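## Task

Carry the tray from the staging bench onto the work bench. One rotor adapter already holds a water blank in its middle hole; place the tray's sample tube (orange dot on the cap) in the middle hole of the adapter across from it, and put the tray's remaining tubes in the green rack. Every tube must be pushed fully down and every rotor bucket must hang vertically. A tube touching the floor means failure. The bottles in the tray must finish upright inside it, and the tray must rest entirely on the work bench with nothing overhanging. Either or both robots may be used. Release everything and back away at the end. A robot that tips over or is left leaning means failure. Anything held in place only by a robot at the end does not count.

## Robot and tools

Robots: two identical Hello Robot Stretch 4 units, r1 and r2. Each has an omni-wheel base, a mast with a lift, a single arm that telescopes forward, a three-joint wrist (yaw, pitch, roll) and a two-finger gripper. Each carries four cameras: <robot>_head_camera, <robot>_head_left_camera, <robot>_head_right_camera and <robot>_wrist_camera. A robot stands about 1.6 m tall; its base rim lies within 0.23 m of the base origin.

Frames: the base frame sits on the floor below the base centre, x ahead, y to the left, z up. hand_pose is reported in it (a point between the open fingertips; with all wrist joints at 0 its axes equal the base axes), but the printed value may be somewhat wrong. The odometry frame is the base frame as it was when the scene began. Each robot reports only in its own frames, so relative placement of the two robots must be judged from images, lidar_m or wrist_depth_mm. Camera calibration (K, distortion, T_world_to_cam) maps each robot's own base frame into its camera frame and carries small errors, larger for the wrist camera when the arm is extended.

execute_actions: argument actions is a list holding one action or none (empty list = just report state and images). The action is an object keyed by "r1" and/or "r2". Per robot you may give "base", "joints", both, plus optional "pace" and "contact_limits"; or "end_of_arm" by itself. All listed motions start at once.
- base: exactly one relative command, an offset from where the base last measured itself: {"translate_m": d} straight ahead, metres, -2 to 2, positive forward; {"strafe_m": d} sideways, metres, -2 to 2, positive left; {"rotate_rad": d} on the spot, radians, -3.2 to 3.2, positive counter-clockwise seen from above.
- joints: absolute targets by name, each a single number: lift_m 0 to 1.2 (m); arm_m 0 to 0.55 (m extension); wrist_yaw_rad -1.134 to 4.276 (0 forward, positive left, 3.14 folded back, above 3.4 the arm may obstruct); wrist_pitch_rad -1.117 to 4.259 (0 level, 1.57 pointing down); wrist_roll_rad -1.117 to 4.259 (0 fingers level, positive turns clockwise viewed from behind); gripper_m -0.038 to 0.141 (fingertip gap in m; below 0 the fingers squeeze each other). Done tolerances: ±0.004 for lift, arm and gripper, ±0.02 for yaw and roll, ±0.05 for pitch. Targets beyond range are clipped and reported; any other bad value or unknown key rejects the whole call.
- pace: "slow", "default", "fast", "max"; base speeds 0.1/0.3/0.4/0.6 m/s and 1/2/3/4 rad/s, reduced when the lift is high (down to 0.3 m/s and 1 rad/s at 1.2 m).
- contact_limits: {"arm_m": value} from 0 (gentlest) to 0.75 (firmest), default 0.5.
- end_of_arm: "enable_torque" re-powers wrist or gripper motors that shut off.
- cameras: list of camera names, or "all"; null/omitted gives all, [] gives none.
No action runs beyond 15 s. A joint or robot you omit may keep driving to its previous target. If a result reports a stop, later calls in that same reply are skipped.

wait: seconds, 0 to 10; nothing new is commanded; returns state and images. zoom_image: camera plus region [x0, y0, x1, y1] in pixels of that camera's latest full image, top-left origin, at most 504x504. finished_scene: scene number; ends the scene irreversibly and reports success.

Result lines: base_status and joint_status say how each motion ended: "done"; "off_target" (stopped short, may still push); "contact_stop_at_<key>" (hit something; that part goes slack, a slack lift can sag, slack wheels can roll); "limit_stop_at_<name>" (built-in limit, e.g. own_body or tilt); "time_out"; "torque_fault" (wrist motor overloaded and went limp until enable_torque). on_its_own lists uncommanded behaviour; "held at" there is a target, not a position. base_odometry counts wheel turns, so slip is counted as motion; heading -3.142 to 3.142, left positive. If turned_by_wheels and turned_by_imu differ by over ~0.1 rad, something was hit or slipped. base_tilt is in degrees (forward, right positive) with a fixed bias up to ~1.5. lidar_m: 12 distances in m, 30-degree sectors, first straight ahead, going counter-clockwise (4th left, 7th behind, 10th right); "-" is nothing seen or closer than 0.25 m; glass, clear plastic and thin legs may be missed. wrist_depth_mm: 7x7 grid of median depths, 100 to 2000 mm, top-left first. motor_effort: percent of max, positive toward larger joint values, peak in brackets (noisy); for wheel_0..2 positive turns the base right. Neither gripper_m nor "done" proves a grasp; a firm squeeze shows as a gripper effort change.

Gripping: command a gap smaller than the object; going lower squeezes harder and pulls the object toward the wrist. Stuck fingertips on a surface: raise the lift. To unfold at the start, send lift_m 0.4 and wrist_yaw_rad 0 together.

Avoid: robots touching each other (a firm press ends the run; once bases touch, any further drive presses hard); shared carries, since the two bases may travel up to ~3 cm apart per metre; turning or driving with over 1 kg held and arm_m above 0.2, especially fast; strong steady pushes with a high gripper; tilt beyond 6 degrees; wrist overload (over ~2 kg in a level gripper, or pressing the gripper into things); dropping tubes or letting anything fall. Occasionally a loose object gets nudged by itself. Shorter robot motion time is better.

Each tool is called by a JSON object that holds its "api" and its "payload", one argument or row to a line.

## Session

{"api": "execute_actions", "payload": {
  "actions": [],
  "cameras": ["r1_head_camera","r2_head_camera","r1_head_left_camera","r2_head_left_camera"]
}}

Scene clock: 0.00 s.
r1.base_odometry: x=+0.000 y=+0.000 heading=+0.000 (m, m, rad; r1's odometry frame)
r1.turned_by_wheels: +0.000 (rad since the last result)
r1.turned_by_imu: +0.000 (rad since the last result)
r1.base_tilt: forward=+0.2 right=+0.4 (deg)
r1.lidar_m: 0.88 0.90 1.18 2.70 1.74 1.21 1.52 1.89 1.63 4.73 1.38 0.95
r1.base_status: not commanded
r1.joint_positions: lift_m=+0.272 arm_m=+0.003 wrist_yaw_rad=+3.174 wrist_pitch_rad=-0.012 wrist_roll_rad=-0.019 gripper_m=+0.057
r1.joint_status: not commanded
r1.motor_effort: lift_m=+20 arm_m=-1 wrist_yaw_rad=+0 wrist_pitch_rad=-6 wrist_roll_rad=+0 gripper_m=-2 wheel_0=+0 wheel_1=+0 wheel_2=+0 (%)
r1.hand_pose: x=-0.1176 y=+0.0780 z=+0.4537 quat_wxyz=(-0.016, +0.006, -0.010, +1.000) (m; r1's base frame)
r1.wrist_depth_mm: - 135 - - - - - / - 123 191 - - - - / - 131 182 - 1756 1308 1336 / 120 135 286 - - - - / - - - - 1921 - - / 1708 1756 200 1808 204 1808 1808 / 1182 1025 1078 1182 1118 1182 1205
r2.base_odometry: x=+0.000 y=+0.000 heading=+0.000 (m, m, rad; r2's odometry frame)
r2.turned_by_wheels: +0.000 (rad since the last result)
r2.turned_by_imu: +0.000 (rad since the last result)
r2.base_tilt: forward=+0.1 right=-0.5 (deg)
r2.lidar_m: 1.03 1.31 3.03 1.53 1.28 2.61 1.36 1.30 3.10 1.58 1.08 1.00
r2.base_status: not commanded
r2.joint_positions: lift_m=+0.213 arm_m=-0.001 wrist_yaw_rad=+3.226 wrist_pitch_rad=-0.009 wrist_roll_rad=+0.012 gripper_m=+0.057
r2.joint_status: not commanded
r2.motor_effort: lift_m=+19 arm_m=-1 wrist_yaw_rad=+1 wrist_pitch_rad=-7 wrist_roll_rad=+1 gripper_m=-3 wheel_0=+1 wheel_1=+0 wheel_2=-1 (%)
r2.hand_pose: x=-0.1252 y=+0.0628 z=+0.3935 quat_wxyz=(-0.042, +0.004, +0.006, +0.999) (m; r2's base frame)
r2.wrist_depth_mm: - - 131 - - - - / - - 119 187 - - - / - - 131 202 - - - / 147 140 144 - - - - / 193 1708 1661 - - - - / 194 1138 202 1160 1098 1336 1366 / 196 778 878 - 904 854 946
pictures: r1_head_camera, r1_head_left_camera, r2_head_camera, r2_head_left_camera
Images, in order (width x height): r1_head_camera 420x560, r1_head_left_camera 420x672, r2_head_camera 420x560, r2_head_left_camera 420x672.

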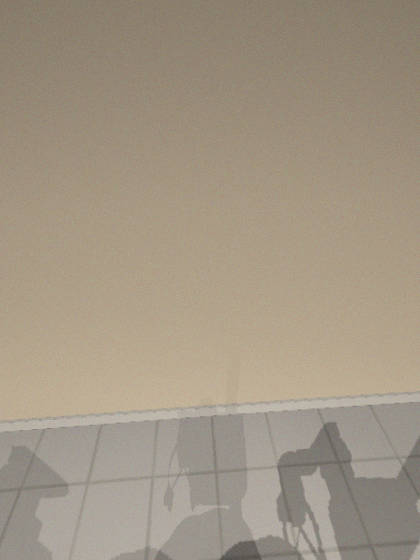

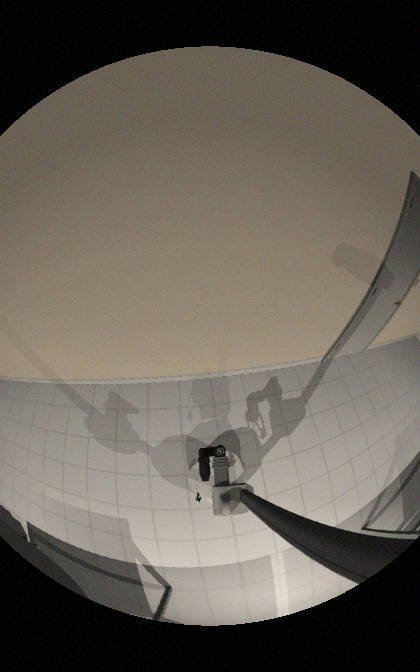

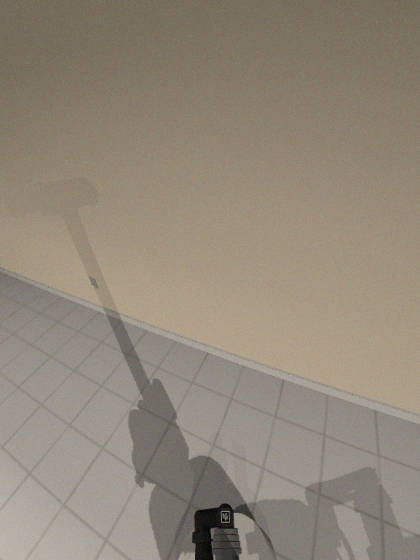

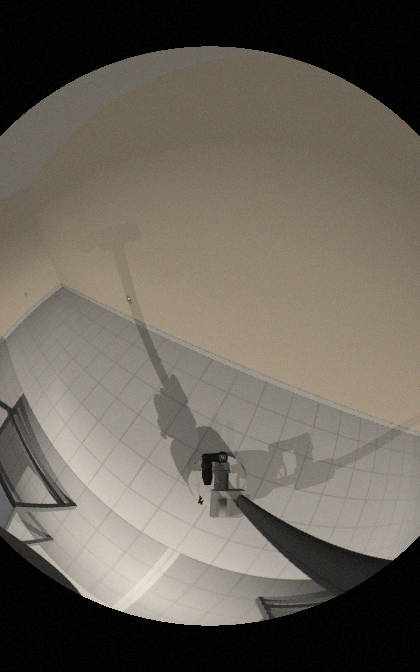

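{"api": "execute_actions", "payload": {
  "actions": [
    {"r1":{"base":{"rotate_rad":-3.05},"joints":{"lift_m":0.45,"wrist_yaw_rad":0},"pace":"fast"},"r2":{"base":{"rotate_rad":2.71},"joints":{"lift_m":0.45,"wrist_yaw_rad":0},"pace":"fast"}}
  ],
  "cameras": ["r1_head_camera","r2_head_camera","r1_head_left_camera","r2_head_left_camera"]
}}

Scene clock: 4.10 s.
r1.base_odometry: x=+0.000 y=+0.000 heading=-3.050 (m, m, rad; r1's odometry frame)
r1.turned_by_wheels: -3.050 (rad since the last result)
r1.turned_by_imu: -3.061 (rad since the last result)
r1.base_tilt: forward=+0.1 right=+0.4 (deg)
r1.lidar_m: 2.41 1.69 1.61 3.31 1.27 0.91 0.88 0.94 1.29 3.69 1.54 1.20
r1.base_status: done
r1.joint_positions: lift_m=+0.450 arm_m=+0.003 wrist_yaw_rad=+0.000 wrist_pitch_rad=-0.012 wrist_roll_rad=-0.019 gripper_m=+0.057
r1.joint_status: all done
r1.motor_effort: lift_m=+22(26) arm_m=-1(1) wrist_yaw_rad=-1(5) wrist_pitch_rad=-6(6) wrist_roll_rad=-1(1) gripper_m=-5(5) wheel_0=+0(6) wheel_1=-1(14) wheel_2=-2(7) (%)
r1.hand_pose: x=+0.4621 y=-0.0873 z=+0.6314 quat_wxyz=(+1.000, -0.010, -0.006, +0.000) (m; r1's base frame)
r1.wrist_depth_mm: - - - - - - - / - - - - - - - / - - - - - - - / - - - - - 917 931 / - - - - - - - / - - 199 - 204 - - / 1537 1366 1464 1537 1430 960 1618
r2.base_odometry: x=+0.000 y=+0.000 heading=+2.710 (m, m, rad; r2's odometry frame)
r2.turned_by_wheels: +2.710 (rad since the last result)
r2.turned_by_imu: +2.675 (rad since the last result)
r2.base_tilt: forward=+0.3 right=-0.3 (deg)
r2.lidar_m: 2.43 1.29 1.37 3.94 1.43 1.07 0.99 1.04 1.45 4.05 1.34 1.27
r2.base_status: done
r2.joint_positions: lift_m=+0.450 arm_m=-0.001 wrist_yaw_rad=+0.000 wrist_pitch_rad=-0.009 wrist_roll_rad=+0.012 gripper_m=+0.057
r2.joint_status: all done
r2.motor_effort: lift_m=+20(22) arm_m=-1(1) wrist_yaw_rad=+1(7) wrist_pitch_rad=-9(9) wrist_roll_rad=+1(1) gripper_m=-3(3) wheel_0=-1(11) wheel_1=+0(8) wheel_2=+0(11) (%)
r2.hand_pose: x=+0.4581 y=-0.0873 z=+0.6307 quat_wxyz=(+1.000, +0.006, -0.005, +0.000) (m; r2's base frame)
r2.wrist_depth_mm: - - - - - - - / - - - - - - - / - - - - - - - / - - - - - - - / - - - - - - - / 1661 1921 202 1808 1661 1808 - / 1281 1229 1336 - 1397 1308 1464
pictures: r1_head_camera, r1_head_left_camera, r2_head_camera, r2_head_left_camera
Images, in order (width x height): r1_head_camera 420x560, r1_head_left_camera 420x672, r2_head_camera 420x560, r2_head_left_camera 420x672.

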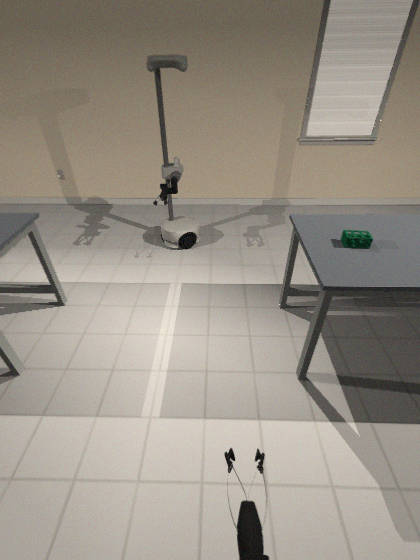

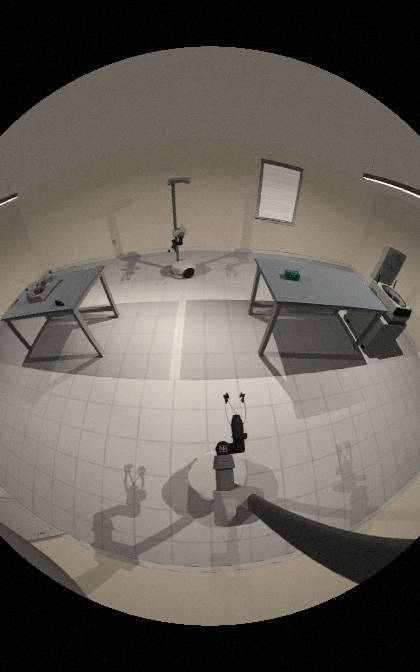

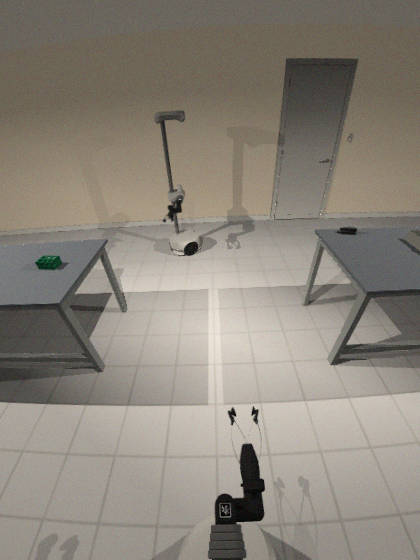

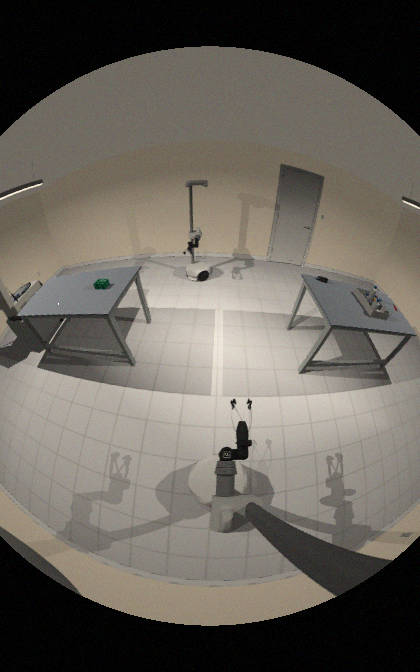

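{"api": "zoom_image", "payload": {
  "camera": "r1_head_camera",
  "region": [90, 270, 250, 430]
}}

{"api": "zoom_image", "payload": {
  "camera": "r2_head_camera",
  "region": [140, 270, 290, 420]
}}

Region (90, 270, 250, 430) of r1_head_camera's 420x560 image, scaled by 3.150, with more detail than that image has.

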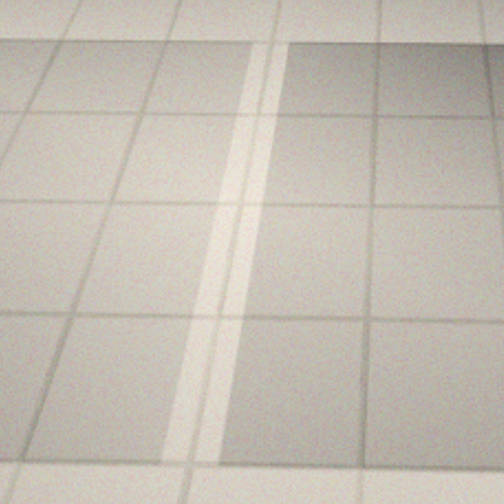

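Region (140, 270, 290, 420) of r2_head_camera's 420x560 image, scaled by 3.360, with more detail than that image has.

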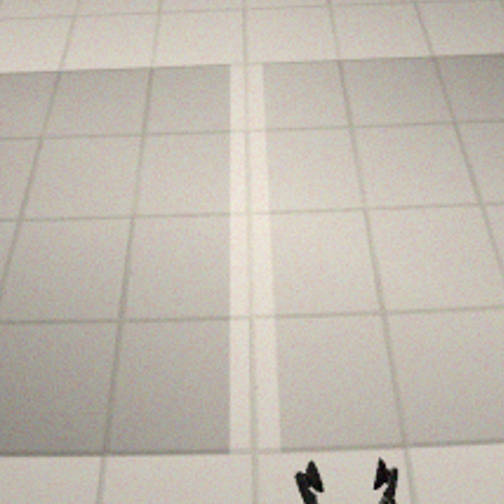

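{"api": "execute_actions", "payload": {
  "actions": [
    {"r1":{"base":{"rotate_rad":0.03},"joints":{"wrist_pitch_rad":1.57,"wrist_roll_rad":1.57}},"r2":{"base":{"rotate_rad":-0.01},"joints":{"wrist_pitch_rad":1.57,"wrist_roll_rad":1.57}}}
  ],
  "cameras": []
}}

{"api": "execute_actions", "payload": {
  "actions": [
    {"r1":{"base":{"strafe_m":2.0},"joints":{"lift_m":1.12,"gripper_m":0.07},"pace":"max"},"r2":{"base":{"strafe_m":-1.47},"joints":{"lift_m":1.12,"gripper_m":0.07},"pace":"fast"}}
  ],
  "cameras": ["r1_head_camera","r2_head_camera"]
}}

Scene clock: 9.43 s.
r1.base_odometry: x=+0.000 y=+0.000 heading=-3.020 (m, m, rad; r1's odometry frame)
r1.turned_by_wheels: +0.030 (rad since the last result)
r1.turned_by_imu: +0.029 (rad since the last result)
r1.base_tilt: forward=+0.2 right=+0.4 (deg)
r1.lidar_m: 2.63 1.63 1.63 2.99 1.21 0.90 0.88 0.93 1.35 4.00 1.49 1.20
r1.base_status: done
r1.joint_positions: lift_m=+0.450 arm_m=+0.003 wrist_yaw_rad=+0.000 wrist_pitch_rad=+1.570 wrist_roll_rad=+1.570 gripper_m=+0.057
r1.joint_status: all done
r1.motor_effort: lift_m=+22(22) arm_m=-1(1) wrist_yaw_rad=+0(1) wrist_pitch_rad=+2(7) wrist_roll_rad=+1(4) gripper_m=-3(1) wheel_0=+0(3) wheel_1=+1(4) wheel_2=+2(4) (%)
r1.hand_pose: x=+0.1739 y=-0.0874 z=+0.3395 quat_wxyz=(+0.501, +0.500, +0.500, -0.499) (m; r1's base frame)
r1.wrist_depth_mm: 544 549 554 559 564 580 580 / 539 549 554 559 569 574 585 / 539 549 554 559 569 379 580 / 539 549 554 384 355 359 362 / 539 549 549 351 349 357 330 / 539 544 199 349 204 357 359 / 539 544 554 347 351 357 364
r2.base_odometry: x=+0.000 y=+0.000 heading=+2.700 (m, m, rad; r2's odometry frame)
r2.turned_by_wheels: -0.010 (rad since the last result)
r2.turned_by_imu: -0.008 (rad since the last result)
r2.base_tilt: forward=+0.3 right=-0.5 (deg)
r2.lidar_m: 2.63 1.31 1.39 4.10 1.47 1.04 0.99 1.06 1.46 3.91 1.38 1.26
r2.base_status: done
r2.joint_positions: lift_m=+0.450 arm_m=-0.001 wrist_yaw_rad=+0.000 wrist_pitch_rad=+1.569 wrist_roll_rad=+1.570 gripper_m=+0.057
r2.joint_status: all done
r2.motor_effort: lift_m=+21(20) arm_m=-1(1) wrist_yaw_rad=+2(0) wrist_pitch_rad=+2(7) wrist_roll_rad=+2(8) gripper_m=-3(5) wheel_0=-2(3) wheel_1=-1(3) wheel_2=-2(2) (%)
r2.hand_pose: x=+0.1700 y=-0.0874 z=+0.3396 quat_wxyz=(+0.501, +0.500, +0.500, -0.499) (m; r2's base frame)
r2.wrist_depth_mm: 569 559 559 544 549 544 539 / 574 574 559 569 554 549 544 / 580 569 569 569 554 353 549 / 580 574 569 574 349 343 343 / 591 574 574 355 349 347 345 / 591 585 202 357 353 347 349 / 597 591 591 - 357 351 349
pictures: none
No camera images: the call's "cameras" was empty. Leave "cameras" out to get every camera's image.

Scene clock: 14.63 s.
r1.base_odometry: x=+0.243 y=-1.985 heading=-3.020 (m, m, rad; r1's odometry frame)
r1.turned_by_wheels: +0.000 (rad since the last result)
r1.turned_by_imu: -0.004 (rad since the last result)
r1.base_tilt: forward=+0.2 right=+0.4 (deg)
r1.lidar_m: 1.17 1.23 2.80 2.71 1.09 0.79 0.75 0.82 1.20 3.76 2.78 1.21
r1.base_status: done
r1.joint_positions: lift_m=+1.120 arm_m=+0.003 wrist_yaw_rad=+0.000 wrist_pitch_rad=+1.570 wrist_roll_rad=+1.570 gripper_m=+0.070
r1.joint_status: all done
r1.motor_effort: lift_m=+20(24) arm_m=-1(0) wrist_yaw_rad=+0(1) wrist_pitch_rad=+1(1) wrist_roll_rad=+2(2) gripper_m=-2(5) wheel_0=+1(11) wheel_1=+1(16) wheel_2=+1(0) (%)
r1.hand_pose: x=+0.1738 y=-0.0874 z=+1.0097 quat_wxyz=(+0.501, +0.500, +0.500, -0.499) (m; r1's base frame)
r1.wrist_depth_mm: 1182 1205 1229 1229 1229 1255 1255 / 1182 1182 1205 1205 1229 1255 1255 / 1182 1182 1182 1205 1229 1229 1255 / 1182 1182 1182 1008 1025 1255 1255 / 1182 1205 1229 1008 1025 1255 330 / 1160 1182 211 1008 204 1229 1255 / 1182 1182 1182 1205 1229 1255 1281
r2.base_odometry: x=+0.629 y=+1.329 heading=+2.700 (m, m, rad; r2's odometry frame)
r2.turned_by_wheels: +0.000 (rad since the last result)
r2.turned_by_imu: +0.004 (rad since the last result)
r2.base_tilt: forward=+0.3 right=-0.4 (deg)
r2.lidar_m: 0.92 0.98 2.53 3.93 1.48 1.09 1.01 1.05 1.44 2.84 2.97 0.99
r2.base_status: done
r2.joint_positions: lift_m=+1.120 arm_m=-0.001 wrist_yaw_rad=+0.000 wrist_pitch_rad=+1.570 wrist_roll_rad=+1.570 gripper_m=+0.070
r2.joint_status: all done
r2.motor_effort: lift_m=+21(23) arm_m=-1(1) wrist_yaw_rad=+1(2) wrist_pitch_rad=+0(0) wrist_roll_rad=+2(2) gripper_m=-3(3) wheel_0=-2(11) wheel_1=+2(12) wheel_2=+0(1) (%)
r2.hand_pose: x=+0.1699 y=-0.0874 z=+1.0095 quat_wxyz=(+0.501, +0.500, +0.500, -0.499) (m; r2's base frame)
r2.wrist_depth_mm: 1281 1229 1205 1229 1205 1205 1182 / 1255 1281 1229 1229 1229 1205 1205 / 1281 1229 1229 1255 1229 1205 1229 / 1281 1281 1255 1229 1008 1229 1205 / 1308 1308 1255 1255 1042 1255 1255 / 1308 1281 200 1255 214 1255 1281 / 1281 1336 1281 - 1281 1255 1281
pictures: r1_head_camera, r2_head_camera
Images, in order (width x height): r1_head_camera 420x560, r2_head_camera 420x560.

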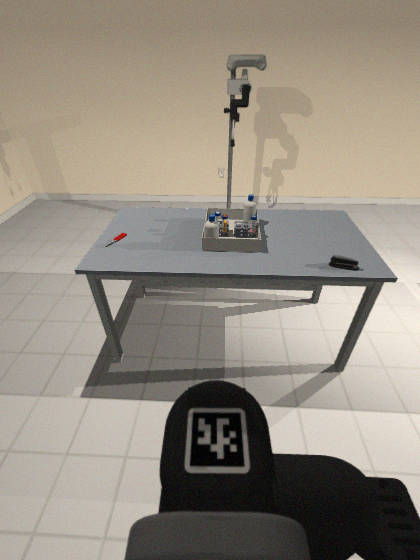

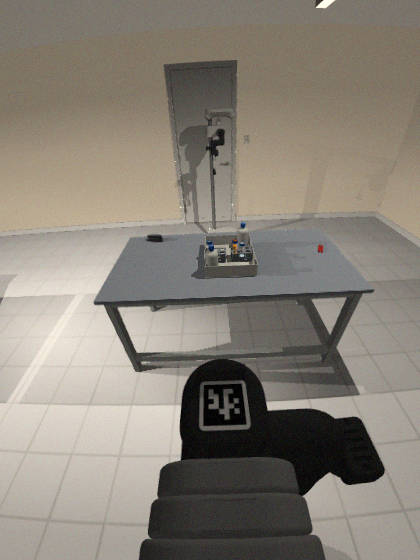

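{"api": "execute_actions", "payload": {
  "actions": [
    {"r1":{"base":{"rotate_rad":-0.048}},"r2":{"base":{"rotate_rad":-0.008}}}
  ],
  "cameras": []
}}

{"api": "execute_actions", "payload": {
  "actions": [
    {"r1":{"base":{"translate_m":0.9},"joints":{"arm_m":0.28},"pace":"fast"},"r2":{"base":{"translate_m":0.66},"joints":{"arm_m":0.28},"pace":"fast"}}
  ],
  "cameras": ["r1_wrist_camera","r2_wrist_camera"]
}}

Scene clock: 16.63 s.
r1.base_odometry: x=+0.243 y=-1.985 heading=-3.067 (m, m, rad; r1's odometry frame)
r1.turned_by_wheels: -0.048 (rad since the last result)
r1.turned_by_imu: -0.048 (rad since the last result)
r1.base_tilt: forward=+0.2 right=+0.4 (deg)
r1.lidar_m: 1.16 1.22 2.84 2.72 1.14 0.79 0.74 0.80 1.15 3.10 2.75 1.23
r1.base_status: done
r1.joint_positions: lift_m=+1.120 arm_m=+0.003 wrist_yaw_rad=+0.000 wrist_pitch_rad=+1.570 wrist_roll_rad=+1.570 gripper_m=+0.070
r1.joint_status: not commanded
r1.motor_effort: lift_m=+20(20) arm_m=-1(1) wrist_yaw_rad=+0(0) wrist_pitch_rad=+1(1) wrist_roll_rad=+1(1) gripper_m=+0(0) wheel_0=+1(4) wheel_1=+1(5) wheel_2=+2(6) (%)
r1.hand_pose: x=+0.1738 y=-0.0874 z=+1.0097 quat_wxyz=(+0.501, +0.500, +0.500, -0.499) (m; r1's base frame)
r1.wrist_depth_mm: 1182 1182 1229 1229 1229 1229 1281 / 1182 1182 1205 1229 1229 1255 1255 / 1160 1182 1205 1205 1229 1255 1255 / 1160 1182 1205 1025 1008 1229 1255 / 1182 1182 1229 1008 1025 1255 330 / 1138 1182 211 1025 205 1255 1255 / 1160 1160 1182 1205 1229 1255 1255
r2.base_odometry: x=+0.629 y=+1.329 heading=+2.692 (m, m, rad; r2's odometry frame)
r2.turned_by_wheels: -0.008 (rad since the last result)
r2.turned_by_imu: -0.007 (rad since the last result)
r2.base_tilt: forward=+0.3 right=-0.4 (deg)
r2.lidar_m: 0.92 1.01 2.56 3.85 1.49 1.06 1.01 1.04 1.42 2.84 2.96 1.00
r2.base_status: done
r2.joint_positions: lift_m=+1.120 arm_m=-0.001 wrist_yaw_rad=+0.000 wrist_pitch_rad=+1.570 wrist_roll_rad=+1.570 gripper_m=+0.070
r2.joint_status: not commanded
r2.motor_effort: lift_m=+21(21) arm_m=-1(1) wrist_yaw_rad=+1(1) wrist_pitch_rad=+0(0) wrist_roll_rad=+2(2) gripper_m=-2(3) wheel_0=+0(2) wheel_1=+2(3) wheel_2=+1(4) (%)
r2.hand_pose: x=+0.1699 y=-0.0874 z=+1.0095 quat_wxyz=(+0.501, +0.500, +0.500, -0.499) (m; r2's base frame)
r2.wrist_depth_mm: 1255 1255 1229 1205 1229 1205 1160 / 1229 1255 1255 1205 1255 1229 1205 / 1281 1229 1281 1255 1205 1205 1205 / 1281 1281 1229 1205 1025 1229 1255 / 1281 1281 1308 1255 1025 1255 1255 / 1281 1281 200 1281 214 1281 1255 / 1308 1308 1308 - 1255 1308 1281
pictures: none
No camera images: the call's "cameras" was empty. Leave "cameras" out to get every camera's image.

Scene clock: 20.90 s.
r1.base_odometry: x=-0.655 y=-2.052 heading=-3.067 (m, m, rad; r1's odometry frame)
r1.turned_by_wheels: +0.000 (rad since the last result)
r1.turned_by_imu: -0.004 (rad since the last result)
r1.base_tilt: forward=+0.2 right=+0.3 (deg)
r1.lidar_m: 0.27 0.28 0.40 2.72 2.42 1.78 1.67 1.75 2.40 2.47 0.40 0.29
r1.base_status: done
r1.joint_positions: lift_m=+1.120 arm_m=+0.279 wrist_yaw_rad=+0.000 wrist_pitch_rad=+1.570 wrist_roll_rad=+1.570 gripper_m=+0.070
r1.joint_status: all done
r1.motor_effort: lift_m=+20(20) arm_m=+6(7) wrist_yaw_rad=-1(1) wrist_pitch_rad=+2(1) wrist_roll_rad=+2(1) gripper_m=-6(3) wheel_0=+0(10) wheel_1=+1(4) wheel_2=+0(12) (%)
r1.hand_pose: x=+0.4501 y=-0.0874 z=+1.0097 quat_wxyz=(+0.501, +0.500, +0.500, -0.499) (m; r1's base frame)
r1.wrist_depth_mm: 455 455 466 473 477 1255 1255 / 452 455 466 469 480 1255 1281 / 452 455 462 466 477 1229 1281 / 394 455 459 469 477 1025 1255 / 394 455 459 466 473 1042 1255 / 445 455 212 466 205 1042 1255 / 392 424 421 466 473 1229 1255
r2.base_odometry: x=+0.034 y=+1.616 heading=+2.692 (m, m, rad; r2's odometry frame)
r2.turned_by_wheels: +0.000 (rad since the last result)
r2.turned_by_imu: +0.003 (rad since the last result)
r2.base_tilt: forward=+0.3 right=-0.5 (deg)
r2.lidar_m: 0.27 0.31 0.45 2.36 2.40 1.78 1.66 1.75 2.32 2.85 0.45 0.31
r2.base_status: done
r2.joint_positions: lift_m=+1.120 arm_m=+0.279 wrist_yaw_rad=+0.000 wrist_pitch_rad=+1.570 wrist_roll_rad=+1.570 gripper_m=+0.070
r2.joint_status: all done
r2.motor_effort: lift_m=+21(21) arm_m=+6(6) wrist_yaw_rad=+1(2) wrist_pitch_rad=+1(0) wrist_roll_rad=+1(2) gripper_m=-3(3) wheel_0=+0(1) wheel_1=+0(6) wheel_2=+2(9) (%)
r2.hand_pose: x=+0.4502 y=-0.0874 z=+1.0095 quat_wxyz=(+0.501, +0.500, +0.500, -0.499) (m; r2's base frame)
r2.wrist_depth_mm: 473 469 462 462 462 1182 1182 / 469 445 469 466 469 1229 1255 / 455 415 469 469 466 1229 1229 / 480 449 473 473 469 1008 1205 / 484 445 473 477 473 1042 1229 / 484 455 201 480 213 1025 1255 / 496 445 334 - 866 1255 1229
pictures: r1_wrist_camera, r2_wrist_camera
camera_calibration (this result's frames):
r1_wrist_camera: T_world_to_cam=[[-0.997919, -0.036431, 0.0532091, 0.375729], [-0.0369068, 0.999287, -0.00798523, 0.175006], [-0.0528802, -0.00993239, -0.998551, 1.26055], [0, 0, 0, 1]] pos_world=[0.448064, -0.148673, 1.24013]
r2_wrist_camera: T_world_to_cam=[[-0.998454, -0.0339935, -0.0439717, 0.50173], [-0.0361782, 0.9981, 0.0498819, 0.100542], [0.0421925, 0.0513956, -0.997787, 1.21879], [0, 0, 0, 1]] pos_world=[0.453168, -0.145936, 1.23314]
Images, in order (width x height): r1_wrist_camera 616x392, r2_wrist_camera 616x392.

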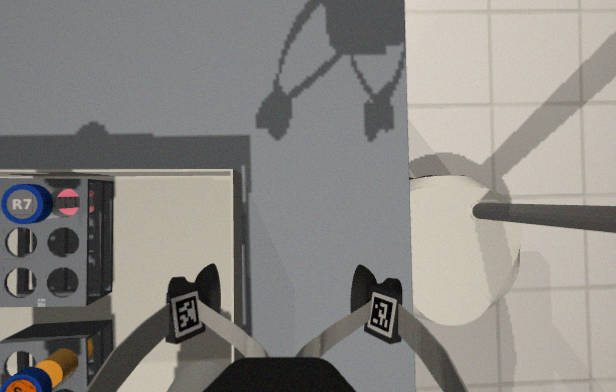

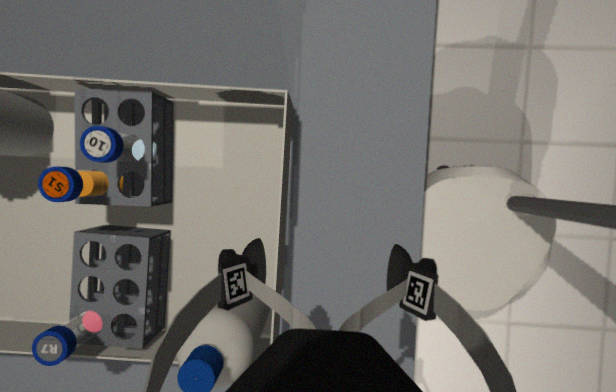

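{"api": "execute_actions", "payload": {
  "actions": [
    {"r1":{"base":{"strafe_m":0.056},"joints":{"arm_m":0.332,"lift_m":0.98}},"r2":{"joints":{"arm_m":0.326,"lift_m":0.98}}}
  ],
  "cameras": ["r1_wrist_camera","r2_wrist_camera"]
}}

Scene clock: 23.67 s.
r1.base_odometry: x=-0.651 y=-2.108 heading=-3.067 (m, m, rad; r1's odometry frame)
r1.turned_by_wheels: +0.000 (rad since the last result)
r1.turned_by_imu: -0.001 (rad since the last result)
r1.base_tilt: forward=+0.2 right=+0.4 (deg)
r1.lidar_m: 0.27 0.28 0.40 2.67 2.44 1.75 1.67 1.74 2.40 2.53 0.40 0.30
r1.base_status: done
r1.joint_positions: lift_m=+0.980 arm_m=+0.331 wrist_yaw_rad=+0.000 wrist_pitch_rad=+1.570 wrist_roll_rad=+1.570 gripper_m=+0.070
r1.joint_status: all done
r1.motor_effort: lift_m=+16(18) arm_m=+7(7) wrist_yaw_rad=+0(0) wrist_pitch_rad=+1(1) wrist_roll_rad=+1(1) gripper_m=-1(0) wheel_0=-1(7) wheel_1=+0(7) wheel_2=+0(1) (%)
r1.hand_pose: x=+0.5020 y=-0.0874 z=+0.8700 quat_wxyz=(+0.501, +0.500, +0.500, -0.499) (m; r1's base frame)
r1.wrist_depth_mm: 319 324 327 332 336 340 1118 / 258 312 315 330 334 340 1118 / 259 320 324 329 334 340 1118 / 285 320 322 329 336 338 1098 / 287 319 324 330 336 338 917 / 303 319 211 329 205 338 1118 / 258 310 322 253 332 338 1118
r2.base_odometry: x=+0.034 y=+1.616 heading=+2.692 (m, m, rad; r2's odometry frame)
r2.turned_by_wheels: +0.000 (rad since the last result)
r2.turned_by_imu: +0.001 (rad since the last result)
r2.base_tilt: forward=+0.3 right=-0.3 (deg)
r2.lidar_m: 0.28 0.32 0.46 2.38 2.38 1.75 1.65 1.72 2.33 2.83 0.42 0.32
r2.base_status: not commanded
r2.joint_positions: lift_m=+0.980 arm_m=+0.325 wrist_yaw_rad=+0.000 wrist_pitch_rad=+1.570 wrist_roll_rad=+1.570 gripper_m=+0.070
r2.joint_status: all done
r2.motor_effort: lift_m=+16(20) arm_m=+6(4) wrist_yaw_rad=+2(1) wrist_pitch_rad=-1(1) wrist_roll_rad=+2(2) gripper_m=-3(3) wheel_0=+0(0) wheel_1=+0(0) wheel_2=+2(2) (%)
r2.hand_pose: x=+0.4962 y=-0.0874 z=+0.8700 quat_wxyz=(+0.501, +0.500, +0.500, -0.499) (m; r2's base frame)
r2.wrist_depth_mm: 309 329 327 324 320 322 1060 / 273 300 325 324 325 324 1078 / 212 301 329 327 327 325 1060 / 274 306 332 329 330 327 878 / 340 338 334 334 332 330 878 / 281 310 200 334 214 332 878 / 283 297 291 - 340 336 1098
pictures: r1_wrist_camera, r2_wrist_camera
camera_calibration (this result's frames):
r1_wrist_camera: T_world_to_cam=[[-0.997918, -0.0362549, 0.0533363, 0.434888], [-0.0367314, 0.999293, -0.00798056, 0.175716], [-0.0530092, -0.00992306, -0.998545, 1.12385], [0, 0, 0, 1]] pos_world=[0.500012, -0.148673, 1.10042]
r2_wrist_camera: T_world_to_cam=[[-0.998465, -0.0337815, -0.0438958, 0.541408], [-0.0359625, 0.998107, 0.0498847, 0.109056], [0.0421275, 0.0513867, -0.99779, 1.07764], [0, 0, 0, 1]] pos_world=[0.4991, -0.145937, 1.09358]
Images, in order (width x height): r1_wrist_camera 616x392, r2_wrist_camera 616x392.

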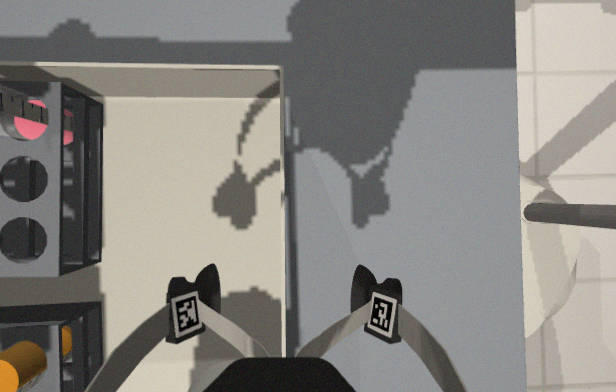

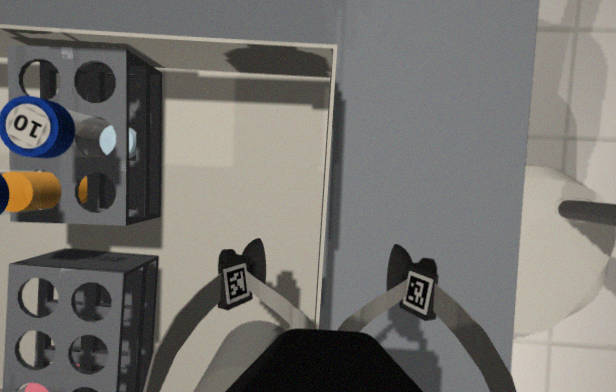

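{"api": "execute_actions", "payload": {
  "actions": [
    {"r1":{"joints":{"lift_m":0.909,"gripper_m":0.03}},"r2":{"joints":{"lift_m":0.905,"arm_m":0.33,"gripper_m":0.03}}}
  ],
  "cameras": []
}}

{"api": "execute_actions", "payload": {
  "actions": [
    {"r1":{"joints":{"gripper_m":-0.038}},"r2":{"joints":{"gripper_m":-0.038}}}
  ],
  "cameras": ["r1_wrist_camera","r2_wrist_camera"]
}}

Scene clock: 26.40 s.
r1.base_odometry: x=-0.651 y=-2.108 heading=-3.067 (m, m, rad; r1's odometry frame)
r1.turned_by_wheels: +0.000 (rad since the last result)
r1.turned_by_imu: -0.001 (rad since the last result)
r1.base_tilt: forward=+0.2 right=+0.4 (deg)
r1.lidar_m: 0.26 0.30 0.40 2.68 2.43 1.78 1.67 1.74 2.41 2.55 0.42 0.29
r1.base_status: not commanded
r1.joint_positions: lift_m=+0.909 arm_m=+0.331 wrist_yaw_rad=+0.000 wrist_pitch_rad=+1.570 wrist_roll_rad=+1.570 gripper_m=+0.030
r1.joint_status: all done
r1.motor_effort: lift_m=+16(17) arm_m=+6(6) wrist_yaw_rad=+0(0) wrist_pitch_rad=+1(1) wrist_roll_rad=+1(1) gripper_m=-2(3) wheel_0=-1(0) wheel_1=+0(0) wheel_2=+0(0) (%)
r1.hand_pose: x=+0.5020 y=-0.0874 z=+0.7990 quat_wxyz=(+0.501, +0.500, +0.500, -0.499) (m; r1's base frame)
r1.wrist_depth_mm: 205 206 206 259 263 267 271 / 242 251 254 260 263 266 270 / 242 251 254 259 263 267 271 / 242 251 254 259 263 267 270 / 242 250 254 259 263 266 271 / 246 250 195 215 262 266 270 / 242 157 252 183 260 266 268
r2.base_odometry: x=+0.034 y=+1.616 heading=+2.692 (m, m, rad; r2's odometry frame)
r2.turned_by_wheels: +0.000 (rad since the last result)
r2.turned_by_imu: +0.001 (rad since the last result)
r2.base_tilt: forward=+0.3 right=-0.3 (deg)
r2.lidar_m: 0.29 0.32 0.46 2.35 2.44 1.75 1.63 1.72 2.39 2.85 0.48 0.32
r2.base_status: not commanded
r2.joint_positions: lift_m=+0.905 arm_m=+0.329 wrist_yaw_rad=+0.000 wrist_pitch_rad=+1.570 wrist_roll_rad=+1.570 gripper_m=+0.030
r2.joint_status: all done
r2.motor_effort: lift_m=+15(16) arm_m=+5(7) wrist_yaw_rad=+1(1) wrist_pitch_rad=+1(0) wrist_roll_rad=+2(2) gripper_m=-4(2) wheel_0=+0(0) wheel_1=+0(0) wheel_2=+1(1) (%)
r2.hand_pose: x=+0.5002 y=-0.0874 z=+0.7950 quat_wxyz=(+0.501, +0.500, +0.500, -0.499) (m; r2's base frame)
r2.wrist_depth_mm: 208 233 227 216 250 245 247 / 199 253 253 250 251 249 248 / 224 255 254 253 253 251 250 / 229 257 256 253 254 253 253 / 260 259 257 255 257 256 254 / 220 260 259 257 191 256 257 / 234 264 262 - 260 257 258
pictures: none
No camera images: the call's "cameras" was empty. Leave "cameras" out to get every camera's image.

Scene clock: 27.77 s.
r1.base_odometry: x=-0.651 y=-2.108 heading=-3.067 (m, m, rad; r1's odometry frame)
r1.turned_by_wheels: +0.000 (rad since the last result)
r1.turned_by_imu: +0.000 (rad since the last result)
r1.base_tilt: forward=+0.2 right=+0.4 (deg)
r1.lidar_m: 0.27 0.30 0.40 2.68 2.44 1.78 1.67 1.76 2.41 2.52 0.42 0.29
r1.base_status: not commanded
r1.joint_positions: lift_m=+0.909 arm_m=+0.331 wrist_yaw_rad=+0.000 wrist_pitch_rad=+1.569 wrist_roll_rad=+1.570 gripper_m=-0.038
r1.joint_status: all done
r1.motor_effort: lift_m=+19(19) arm_m=+6(6) wrist_yaw_rad=-1(1) wrist_pitch_rad=+5(6) wrist_roll_rad=+1(1) gripper_m=-20(20) wheel_0=-1(1) wheel_1=+0(0) wheel_2=+0(0) (%)
r1.hand_pose: x=+0.5025 y=-0.0874 z=+0.7988 quat_wxyz=(+0.501, +0.500, +0.500, -0.499) (m; r1's base frame)
r1.wrist_depth_mm: 193 192 206 259 263 265 270 / 239 244 247 258 262 265 270 / 240 245 248 257 260 265 268 / 241 245 248 258 260 265 268 / 240 244 247 257 260 264 268 / 241 243 183 196 260 265 267 / 240 153 246 184 259 265 267
r2.base_odometry: x=+0.034 y=+1.616 heading=+2.692 (m, m, rad; r2's odometry frame)
r2.turned_by_wheels: +0.000 (rad since the last result)
r2.turned_by_imu: +0.001 (rad since the last result)
r2.base_tilt: forward=+0.2 right=-0.4 (deg)
r2.lidar_m: 0.27 0.33 0.45 2.36 2.42 1.75 1.64 1.72 2.33 2.85 0.42 0.31
r2.base_status: not commanded
r2.joint_positions: lift_m=+0.905 arm_m=+0.329 wrist_yaw_rad=+0.000 wrist_pitch_rad=+1.569 wrist_roll_rad=+1.570 gripper_m=-0.037
r2.joint_status: all done
r2.motor_effort: lift_m=+18(18) arm_m=+5(6) wrist_yaw_rad=+2(3) wrist_pitch_rad=+3(4) wrist_roll_rad=+1(2) gripper_m=-24(21) wheel_0=+0(0) wheel_1=+0(0) wheel_2=+2(1) (%)
r2.hand_pose: x=+0.5004 y=-0.0874 z=+0.7947 quat_wxyz=(+0.501, +0.500, +0.500, -0.499) (m; r2's base frame)
r2.wrist_depth_mm: 211 236 228 216 247 245 244 / 216 247 246 244 249 248 246 / 218 248 247 245 251 250 248 / 222 250 249 247 253 252 250 / 255 253 252 249 255 253 253 / 220 254 177 206 181 256 254 / 228 257 255 - 259 257 257
pictures: r1_wrist_camera, r2_wrist_camera
camera_calibration (this result's frames):
r1_wrist_camera: T_world_to_cam=[[-0.997972, -0.0367057, 0.0520125, 0.440201], [-0.0371721, 0.999277, -0.00802923, 0.175423], [-0.0516802, -0.00994636, -0.998614, 1.05213], [0, 0, 0, 1]] pos_world=[0.500204, -0.148673, 1.02919]
r2_wrist_camera: T_world_to_cam=[[-0.998457, -0.03302, -0.0446478, 0.542991], [-0.0352389, 0.998134, 0.0498583, 0.112622], [0.0429182, 0.0513547, -0.997758, 1.00199], [0, 0, 0, 1]] pos_world=[0.503119, -0.145939, 1.01837]
Images, in order (width x height): r1_wrist_camera 616x392, r2_wrist_camera 616x392.

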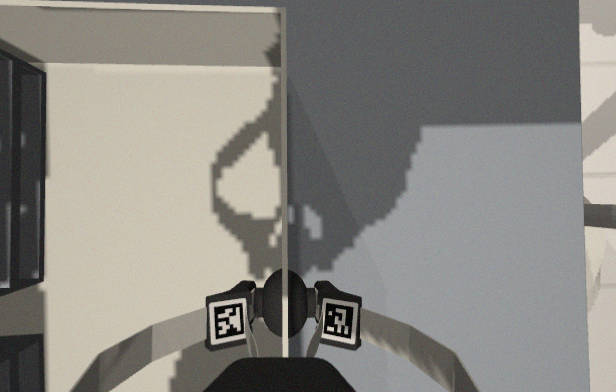

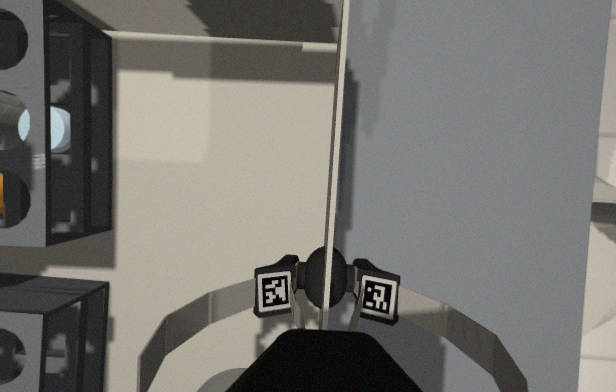

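{"api": "execute_actions", "payload": {
  "actions": [
    {"r1":{"joints":{"lift_m":1.045},"pace":"slow"},"r2":{"joints":{"lift_m":1.041},"pace":"slow"}}
  ],
  "cameras": []
}}

{"api": "execute_actions", "payload": {
  "actions": [
    {"r1":{"base":{"strafe_m":-0.45}},"r2":{"base":{"strafe_m":0.45}}}
  ],
  "cameras": ["r1_wrist_camera","r2_wrist_camera"]
}}

Scene clock: 30.67 s.
r1.base_odometry: x=-0.651 y=-2.108 heading=-3.067 (m, m, rad; r1's odometry frame)
r1.turned_by_wheels: +0.000 (rad since the last result)
r1.turned_by_imu: -0.001 (rad since the last result)
r1.base_tilt: forward=+0.2 right=+0.4 (deg)
r1.lidar_m: 0.28 0.27 0.38 2.68 2.44 1.78 1.68 1.75 2.41 2.55 0.40 0.29
r1.base_status: not commanded
r1.joint_positions: lift_m=+1.044 arm_m=+0.331 wrist_yaw_rad=+0.000 wrist_pitch_rad=+1.569 wrist_roll_rad=+1.570 gripper_m=-0.038
r1.joint_status: all done
r1.motor_effort: lift_m=+26(26) arm_m=+6(6) wrist_yaw_rad=-1(1) wrist_pitch_rad=+5(5) wrist_roll_rad=+1(1) gripper_m=-18(19) wheel_0=-1(1) wheel_1=+0(0) wheel_2=+0(0) (%)
r1.hand_pose: x=+0.5025 y=-0.0874 z=+0.9342 quat_wxyz=(+0.501, +0.500, +0.500, -0.499) (m; r1's base frame)
r1.wrist_depth_mm: 192 193 206 394 399 1182 1182 / 239 244 247 392 399 1182 1182 / 239 245 248 394 397 1182 1182 / 240 244 248 392 399 960 1182 / 241 245 246 392 397 404 1160 / 240 244 183 195 397 402 1160 / 240 153 246 185 397 402 1182
r2.base_odometry: x=+0.034 y=+1.616 heading=+2.692 (m, m, rad; r2's odometry frame)
r2.turned_by_wheels: +0.000 (rad since the last result)
r2.turned_by_imu: +0.001 (rad since the last result)
r2.base_tilt: forward=+0.3 right=-0.5 (deg)
r2.lidar_m: 0.28 0.31 0.46 2.38 2.45 1.76 1.66 1.73 2.33 2.85 0.44 0.32
r2.base_status: not commanded
r2.joint_positions: lift_m=+1.040 arm_m=+0.329 wrist_yaw_rad=+0.000 wrist_pitch_rad=+1.569 wrist_roll_rad=+1.570 gripper_m=-0.037
r2.joint_status: all done
r2.motor_effort: lift_m=+24(24) arm_m=+6(6) wrist_yaw_rad=+3(2) wrist_pitch_rad=+4(3) wrist_roll_rad=+0(1) gripper_m=-23(22) wheel_0=+0(0) wheel_1=+0(0) wheel_2=+1(1) (%)
r2.hand_pose: x=+0.5004 y=-0.0874 z=+0.9302 quat_wxyz=(+0.501, +0.500, +0.500, -0.499) (m; r2's base frame)
r2.wrist_depth_mm: 210 236 227 216 379 377 1118 / 218 246 245 243 379 382 1138 / 218 248 246 246 384 384 1138 / 223 250 249 247 387 387 946 / 254 254 252 248 389 387 960 / 222 254 176 205 181 394 1160 / 229 257 255 - 399 392 1182
pictures: none
No camera images: the call's "cameras" was empty. Leave "cameras" out to get every camera's image.

Scene clock: 33.50 s.
r1.base_odometry: x=-0.684 y=-1.659 heading=-3.067 (m, m, rad; r1's odometry frame)
r1.turned_by_wheels: +0.000 (rad since the last result)
r1.turned_by_imu: +0.001 (rad since the last result)
r1.base_tilt: forward=+0.1 right=+0.3 (deg)
r1.lidar_m: 0.27 0.29 0.40 1.11 2.44 1.68 1.65 1.76 2.40 2.08 0.41 0.30
r1.base_status: done
r1.joint_positions: lift_m=+1.045 arm_m=+0.331 wrist_yaw_rad=+0.000 wrist_pitch_rad=+1.570 wrist_roll_rad=+1.570 gripper_m=-0.038
r1.joint_status: not commanded
r1.motor_effort: lift_m=+25(26) arm_m=+6(6) wrist_yaw_rad=-1(1) wrist_pitch_rad=+2(5) wrist_roll_rad=+1(1) gripper_m=-15(17) wheel_0=-1(4) wheel_1=+3(8) wheel_2=+0(0) (%)
r1.hand_pose: x=+0.5022 y=-0.0874 z=+0.9343 quat_wxyz=(+0.501, +0.500, +0.500, -0.499) (m; r1's base frame)
r1.wrist_depth_mm: 193 193 193 394 402 1182 1205 / 238 244 247 392 399 1160 1182 / 238 244 248 392 394 1160 1205 / 239 244 248 394 394 960 1182 / 239 243 246 394 399 960 1160 / 240 243 184 197 399 960 1160 / 240 152 246 249 394 404 1182
r2.base_odometry: x=-0.161 y=+1.210 heading=+2.692 (m, m, rad; r2's odometry frame)
r2.turned_by_wheels: +0.000 (rad since the last result)
r2.turned_by_imu: +0.001 (rad since the last result)
r2.base_tilt: forward=+0.2 right=-0.4 (deg)
r2.lidar_m: 0.29 0.30 1.97 1.93 2.44 1.76 1.68 1.73 2.34 1.32 0.42 0.30
r2.base_status: done
r2.joint_positions: lift_m=+1.040 arm_m=+0.329 wrist_yaw_rad=+0.000 wrist_pitch_rad=+1.570 wrist_roll_rad=+1.570 gripper_m=-0.037
r2.joint_status: not commanded
r2.motor_effort: lift_m=+24(24) arm_m=+5(5) wrist_yaw_rad=+3(2) wrist_pitch_rad=+1(2) wrist_roll_rad=+1(1) gripper_m=-22(24) wheel_0=+1(11) wheel_1=-1(10) wheel_2=+0(1) (%)
r2.hand_pose: x=+0.5003 y=-0.0874 z=+0.9302 quat_wxyz=(+0.500, +0.500, +0.500, -0.500) (m; r2's base frame)
r2.wrist_depth_mm: 211 236 226 216 379 375 1118 / 216 246 244 242 384 377 1118 / 217 248 248 245 387 384 1118 / 223 251 249 247 389 392 946 / 255 252 252 248 392 392 946 / 223 254 175 206 181 392 1138 / 228 256 254 - 399 397 1160
pictures: r1_wrist_camera, r2_wrist_camera
camera_calibration (this result's frames):
r1_wrist_camera: T_world_to_cam=[[-0.997919, -0.0367048, 0.0530193, 0.431906], [-0.0371794, 0.999277, -0.00799221, 0.17647], [-0.0526876, -0.0099468, -0.998562, 1.1879], [0, 0, 0, 1]] pos_world=[0.500156, -0.148674, 1.1647]
r2_wrist_camera: T_world_to_cam=[[-0.99848, -0.0329139, -0.0442023, 0.54852], [-0.0351106, 0.998138, 0.0498742, 0.105784], [0.0424784, 0.0513503, -0.997777, 1.13741], [0, 0, 0, 1]] pos_world=[0.503086, -0.145939, 1.15385]
Images, in order (width x height): r1_wrist_camera 616x392, r2_wrist_camera 616x392.

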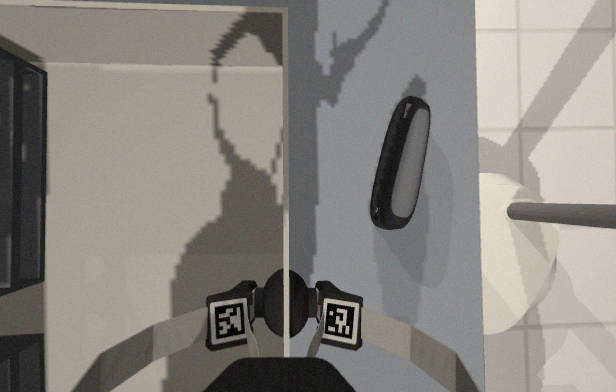

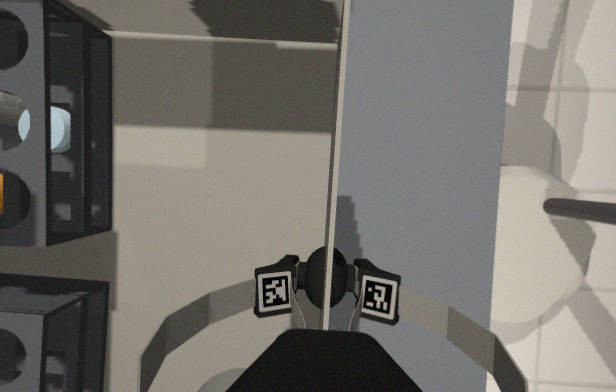

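{"api": "execute_actions", "payload": {
  "actions": [
    {"r1":{"base":{"strafe_m":-1.4}},"r2":{"base":{"strafe_m":1.397},"joints":{"arm_m":0.323}}}
  ],
  "cameras": ["r1_wrist_camera","r2_wrist_camera","r2_head_left_camera"]
}}

Scene clock: 40.50 s.
r1.base_odometry: x=-0.788 y=-0.263 heading=-3.067 (m, m, rad; r1's odometry frame)
r1.turned_by_wheels: +0.000 (rad since the last result)
r1.turned_by_imu: +0.004 (rad since the last result)
r1.base_tilt: forward=+0.2 right=+0.4 (deg)
r1.lidar_m: 0.47 1.45 1.03 1.14 2.38 1.76 1.68 1.77 2.42 1.14 0.72 0.52
r1.base_status: done
r1.joint_positions: lift_m=+1.045 arm_m=+0.331 wrist_yaw_rad=-0.001 wrist_pitch_rad=+1.573 wrist_roll_rad=+1.570 gripper_m=-0.038
r1.joint_status: not commanded
r1.motor_effort: lift_m=+25(25) arm_m=+6(6) wrist_yaw_rad=+2(3) wrist_pitch_rad=-8(10) wrist_roll_rad=+1(2) gripper_m=-16(16) wheel_0=-1(10) wheel_1=+3(10) wheel_2=+0(0) (%)
r1.hand_pose: x=+0.5012 y=-0.0874 z=+0.9343 quat_wxyz=(+0.500, +0.499, +0.501, -0.500) (m; r1's base frame)
r1.wrist_depth_mm: 193 193 193 1138 1160 1160 1182 / 236 243 246 1138 1160 1160 1205 / 236 243 247 1138 1160 1182 1205 / 236 244 247 1160 1138 960 1182 / 237 243 248 1138 1008 946 1182 / 239 242 185 198 960 960 1205 / 236 144 245 249 1138 1160 1205
r2.base_odometry: x=-0.768 y=-0.048 heading=+2.692 (m, m, rad; r2's odometry frame)
r2.turned_by_wheels: +0.000 (rad since the last result)
r2.turned_by_imu: +0.002 (rad since the last result)
r2.base_tilt: forward=+0.4 right=-0.3 (deg)
r2.lidar_m: 0.46 0.72 0.57 1.09 2.45 1.79 1.65 1.75 2.41 1.27 1.20 0.51
r2.base_status: done
r2.joint_positions: lift_m=+1.041 arm_m=+0.324 wrist_yaw_rad=-0.001 wrist_pitch_rad=+1.573 wrist_roll_rad=+1.570 gripper_m=-0.037
r2.joint_status: all done
r2.motor_effort: lift_m=+24(24) arm_m=-5(6) wrist_yaw_rad=+6(6) wrist_pitch_rad=-9(9) wrist_roll_rad=+1(0) gripper_m=-25(23) wheel_0=+2(11) wheel_1=-1(6) wheel_2=+0(1) (%)
r2.hand_pose: x=+0.4939 y=-0.0874 z=+0.9302 quat_wxyz=(+0.499, +0.500, +0.500, -0.501) (m; r2's base frame)
r2.wrist_depth_mm: 208 233 227 216 1138 1138 1118 / 216 245 244 242 1118 1160 1118 / 216 247 246 244 1160 1118 1138 / 221 250 249 247 1160 931 946 / 253 252 251 248 1182 946 960 / 222 253 176 206 182 960 1182 / 227 256 255 - 1205 1205 1205
pictures: r1_wrist_camera, r2_head_left_camera, r2_wrist_camera
camera_calibration (this result's frames):
r1_wrist_camera: T_world_to_cam=[[-0.997777, -0.0355243, 0.0563794, 0.4278], [-0.0360239, 0.99932, -0.0078686, 0.175742], [-0.0560615, -0.00988211, -0.998378, 1.1894], [0, 0, 0, 1]] pos_world=[0.499859, -0.148671, 1.16473]
r2_wrist_camera: T_world_to_cam=[[-0.998663, -0.0318744, -0.0406873, 0.539103], [-0.0338959, 0.998174, 0.0499989, 0.104847], [0.0390193, 0.0513112, -0.99792, 1.13952], [0, 0, 0, 1]] pos_world=[0.497474, -0.145942, 1.15384]
Images, in order (width x height): r1_wrist_camera 616x392, r2_head_left_camera 420x672, r2_wrist_camera 616x392.

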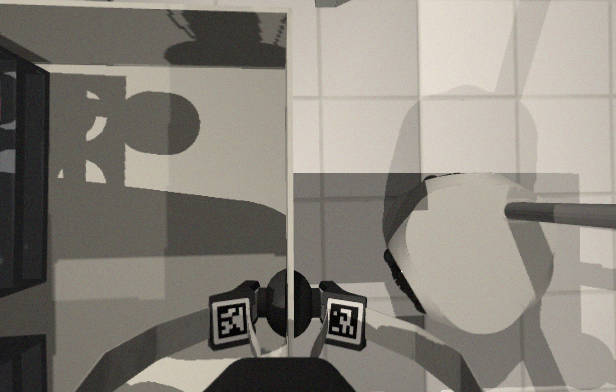

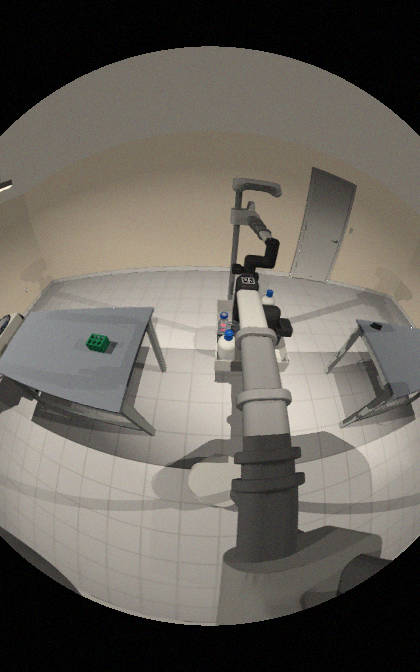

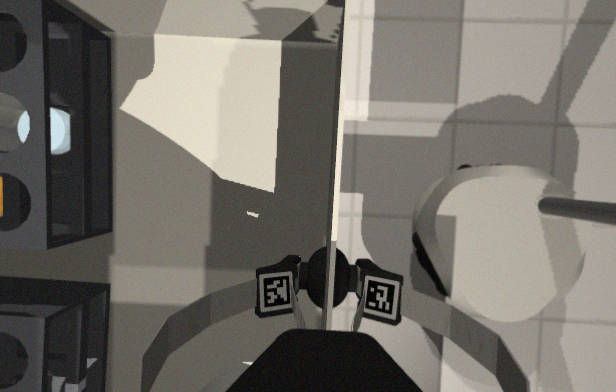

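{"api": "execute_actions", "payload": {
  "actions": [
    {"r1":{"base":{"strafe_m":-1.3},"joints":{"arm_m":0.315}},"r2":{"base":{"strafe_m":1.297}}}
  ],
  "cameras": ["r1_wrist_camera","r2_wrist_camera","r2_head_right_camera"]
}}

Scene clock: 46.83 s.
r1.base_odometry: x=-0.885 y=+1.034 heading=-3.067 (m, m, rad; r1's odometry frame)
r1.turned_by_wheels: +0.000 (rad since the last result)
r1.turned_by_imu: +0.004 (rad since the last result)
r1.base_tilt: forward=+0.2 right=+0.3 (deg)
r1.lidar_m: 0.27 0.30 0.41 2.32 2.38 1.76 1.69 1.78 2.44 1.11 0.40 0.29
r1.base_status: done
r1.joint_positions: lift_m=+1.045 arm_m=+0.316 wrist_yaw_rad=-0.001 wrist_pitch_rad=+1.575 wrist_roll_rad=+1.570 gripper_m=-0.038
r1.joint_status: all done
r1.motor_effort: lift_m=+25(25) arm_m=-5(8) wrist_yaw_rad=+4(4) wrist_pitch_rad=-13(13) wrist_roll_rad=+1(1) gripper_m=-17(22) wheel_0=+1(7) wheel_1=+2(6) wheel_2=-1(3) (%)
r1.hand_pose: x=+0.4855 y=-0.0874 z=+0.9343 quat_wxyz=(+0.499, +0.499, +0.501, -0.501) (m; r1's base frame)
r1.wrist_depth_mm: 193 193 193 394 397 1182 1205 / 236 243 247 392 399 1182 1182 / 235 244 246 394 399 1182 1205 / 235 243 247 392 399 946 1182 / 235 242 246 392 399 946 1182 / 239 243 184 198 397 960 1182 / 235 150 245 182 397 1205 1182
r2.base_odometry: x=-1.332 y=-1.216 heading=+2.692 (m, m, rad; r2's odometry frame)
r2.turned_by_wheels: +0.000 (rad since the last result)
r2.turned_by_imu: +0.002 (rad since the last result)
r2.base_tilt: forward=+0.3 right=-0.5 (deg)
r2.lidar_m: 0.26 0.30 0.41 1.39 2.46 1.78 1.69 1.72 2.41 2.47 0.41 0.27
r2.base_status: done
r2.joint_positions: lift_m=+1.041 arm_m=+0.324 wrist_yaw_rad=-0.002 wrist_pitch_rad=+1.575 wrist_roll_rad=+1.570 gripper_m=-0.037
r2.joint_status: not commanded
r2.motor_effort: lift_m=+24(24) arm_m=-4(4) wrist_yaw_rad=+8(7) wrist_pitch_rad=-15(15) wrist_roll_rad=+0(0) gripper_m=-25(23) wheel_0=+1(15) wheel_1=-2(9) wheel_2=-1(1) (%)
r2.hand_pose: x=+0.4932 y=-0.0874 z=+0.9302 quat_wxyz=(+0.499, +0.499, +0.501, -0.501) (m; r2's base frame)
r2.wrist_depth_mm: 206 233 224 216 379 379 1118 / 214 244 243 242 382 379 1138 / 216 247 245 243 387 384 1098 / 220 249 248 245 387 389 931 / 251 250 249 247 394 392 946 / 224 253 181 198 184 392 1182 / 226 254 254 - 397 399 1182
pictures: r1_wrist_camera, r2_head_right_camera, r2_wrist_camera
camera_calibration (this result's frames):
r1_wrist_camera: T_world_to_cam=[[-0.99769, -0.0348105, 0.0583386, 0.41028], [-0.0353241, 0.999345, -0.00779647, 0.174769], [-0.058029, -0.00983922, -0.998266, 1.18938], [0, 0, 0, 1]] pos_world=[0.484524, -0.14867, 1.16474]
r2_wrist_camera: T_world_to_cam=[[-0.998761, -0.0313572, -0.0386421, 0.536569], [-0.0332766, 0.998191, 0.0500712, 0.10445], [0.0370021, 0.051295, -0.997998, 1.14061], [0, 0, 0, 1]] pos_world=[0.497175, -0.145943, 1.15383]
Images, in order (width x height): r1_wrist_camera 616x392, r2_head_right_camera 420x672, r2_wrist_camera 616x392.

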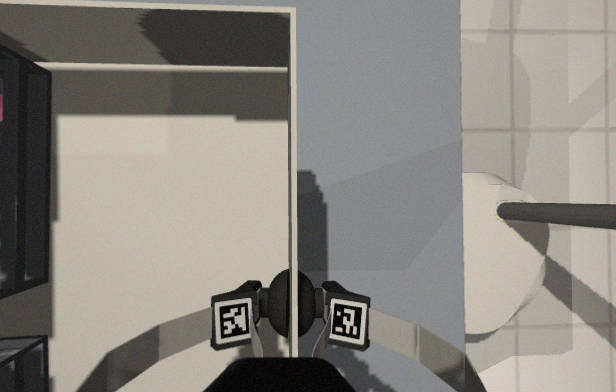

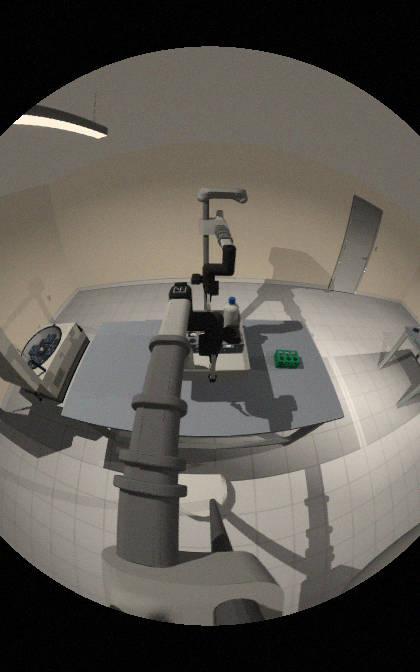

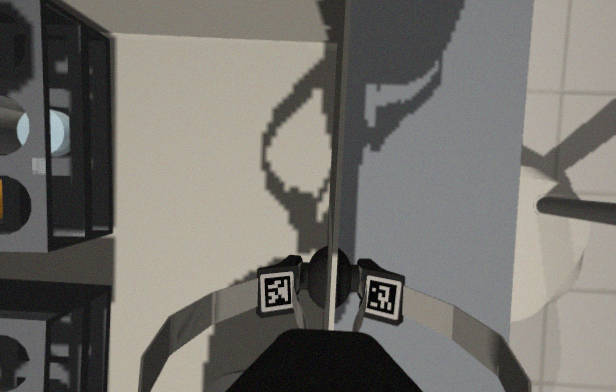

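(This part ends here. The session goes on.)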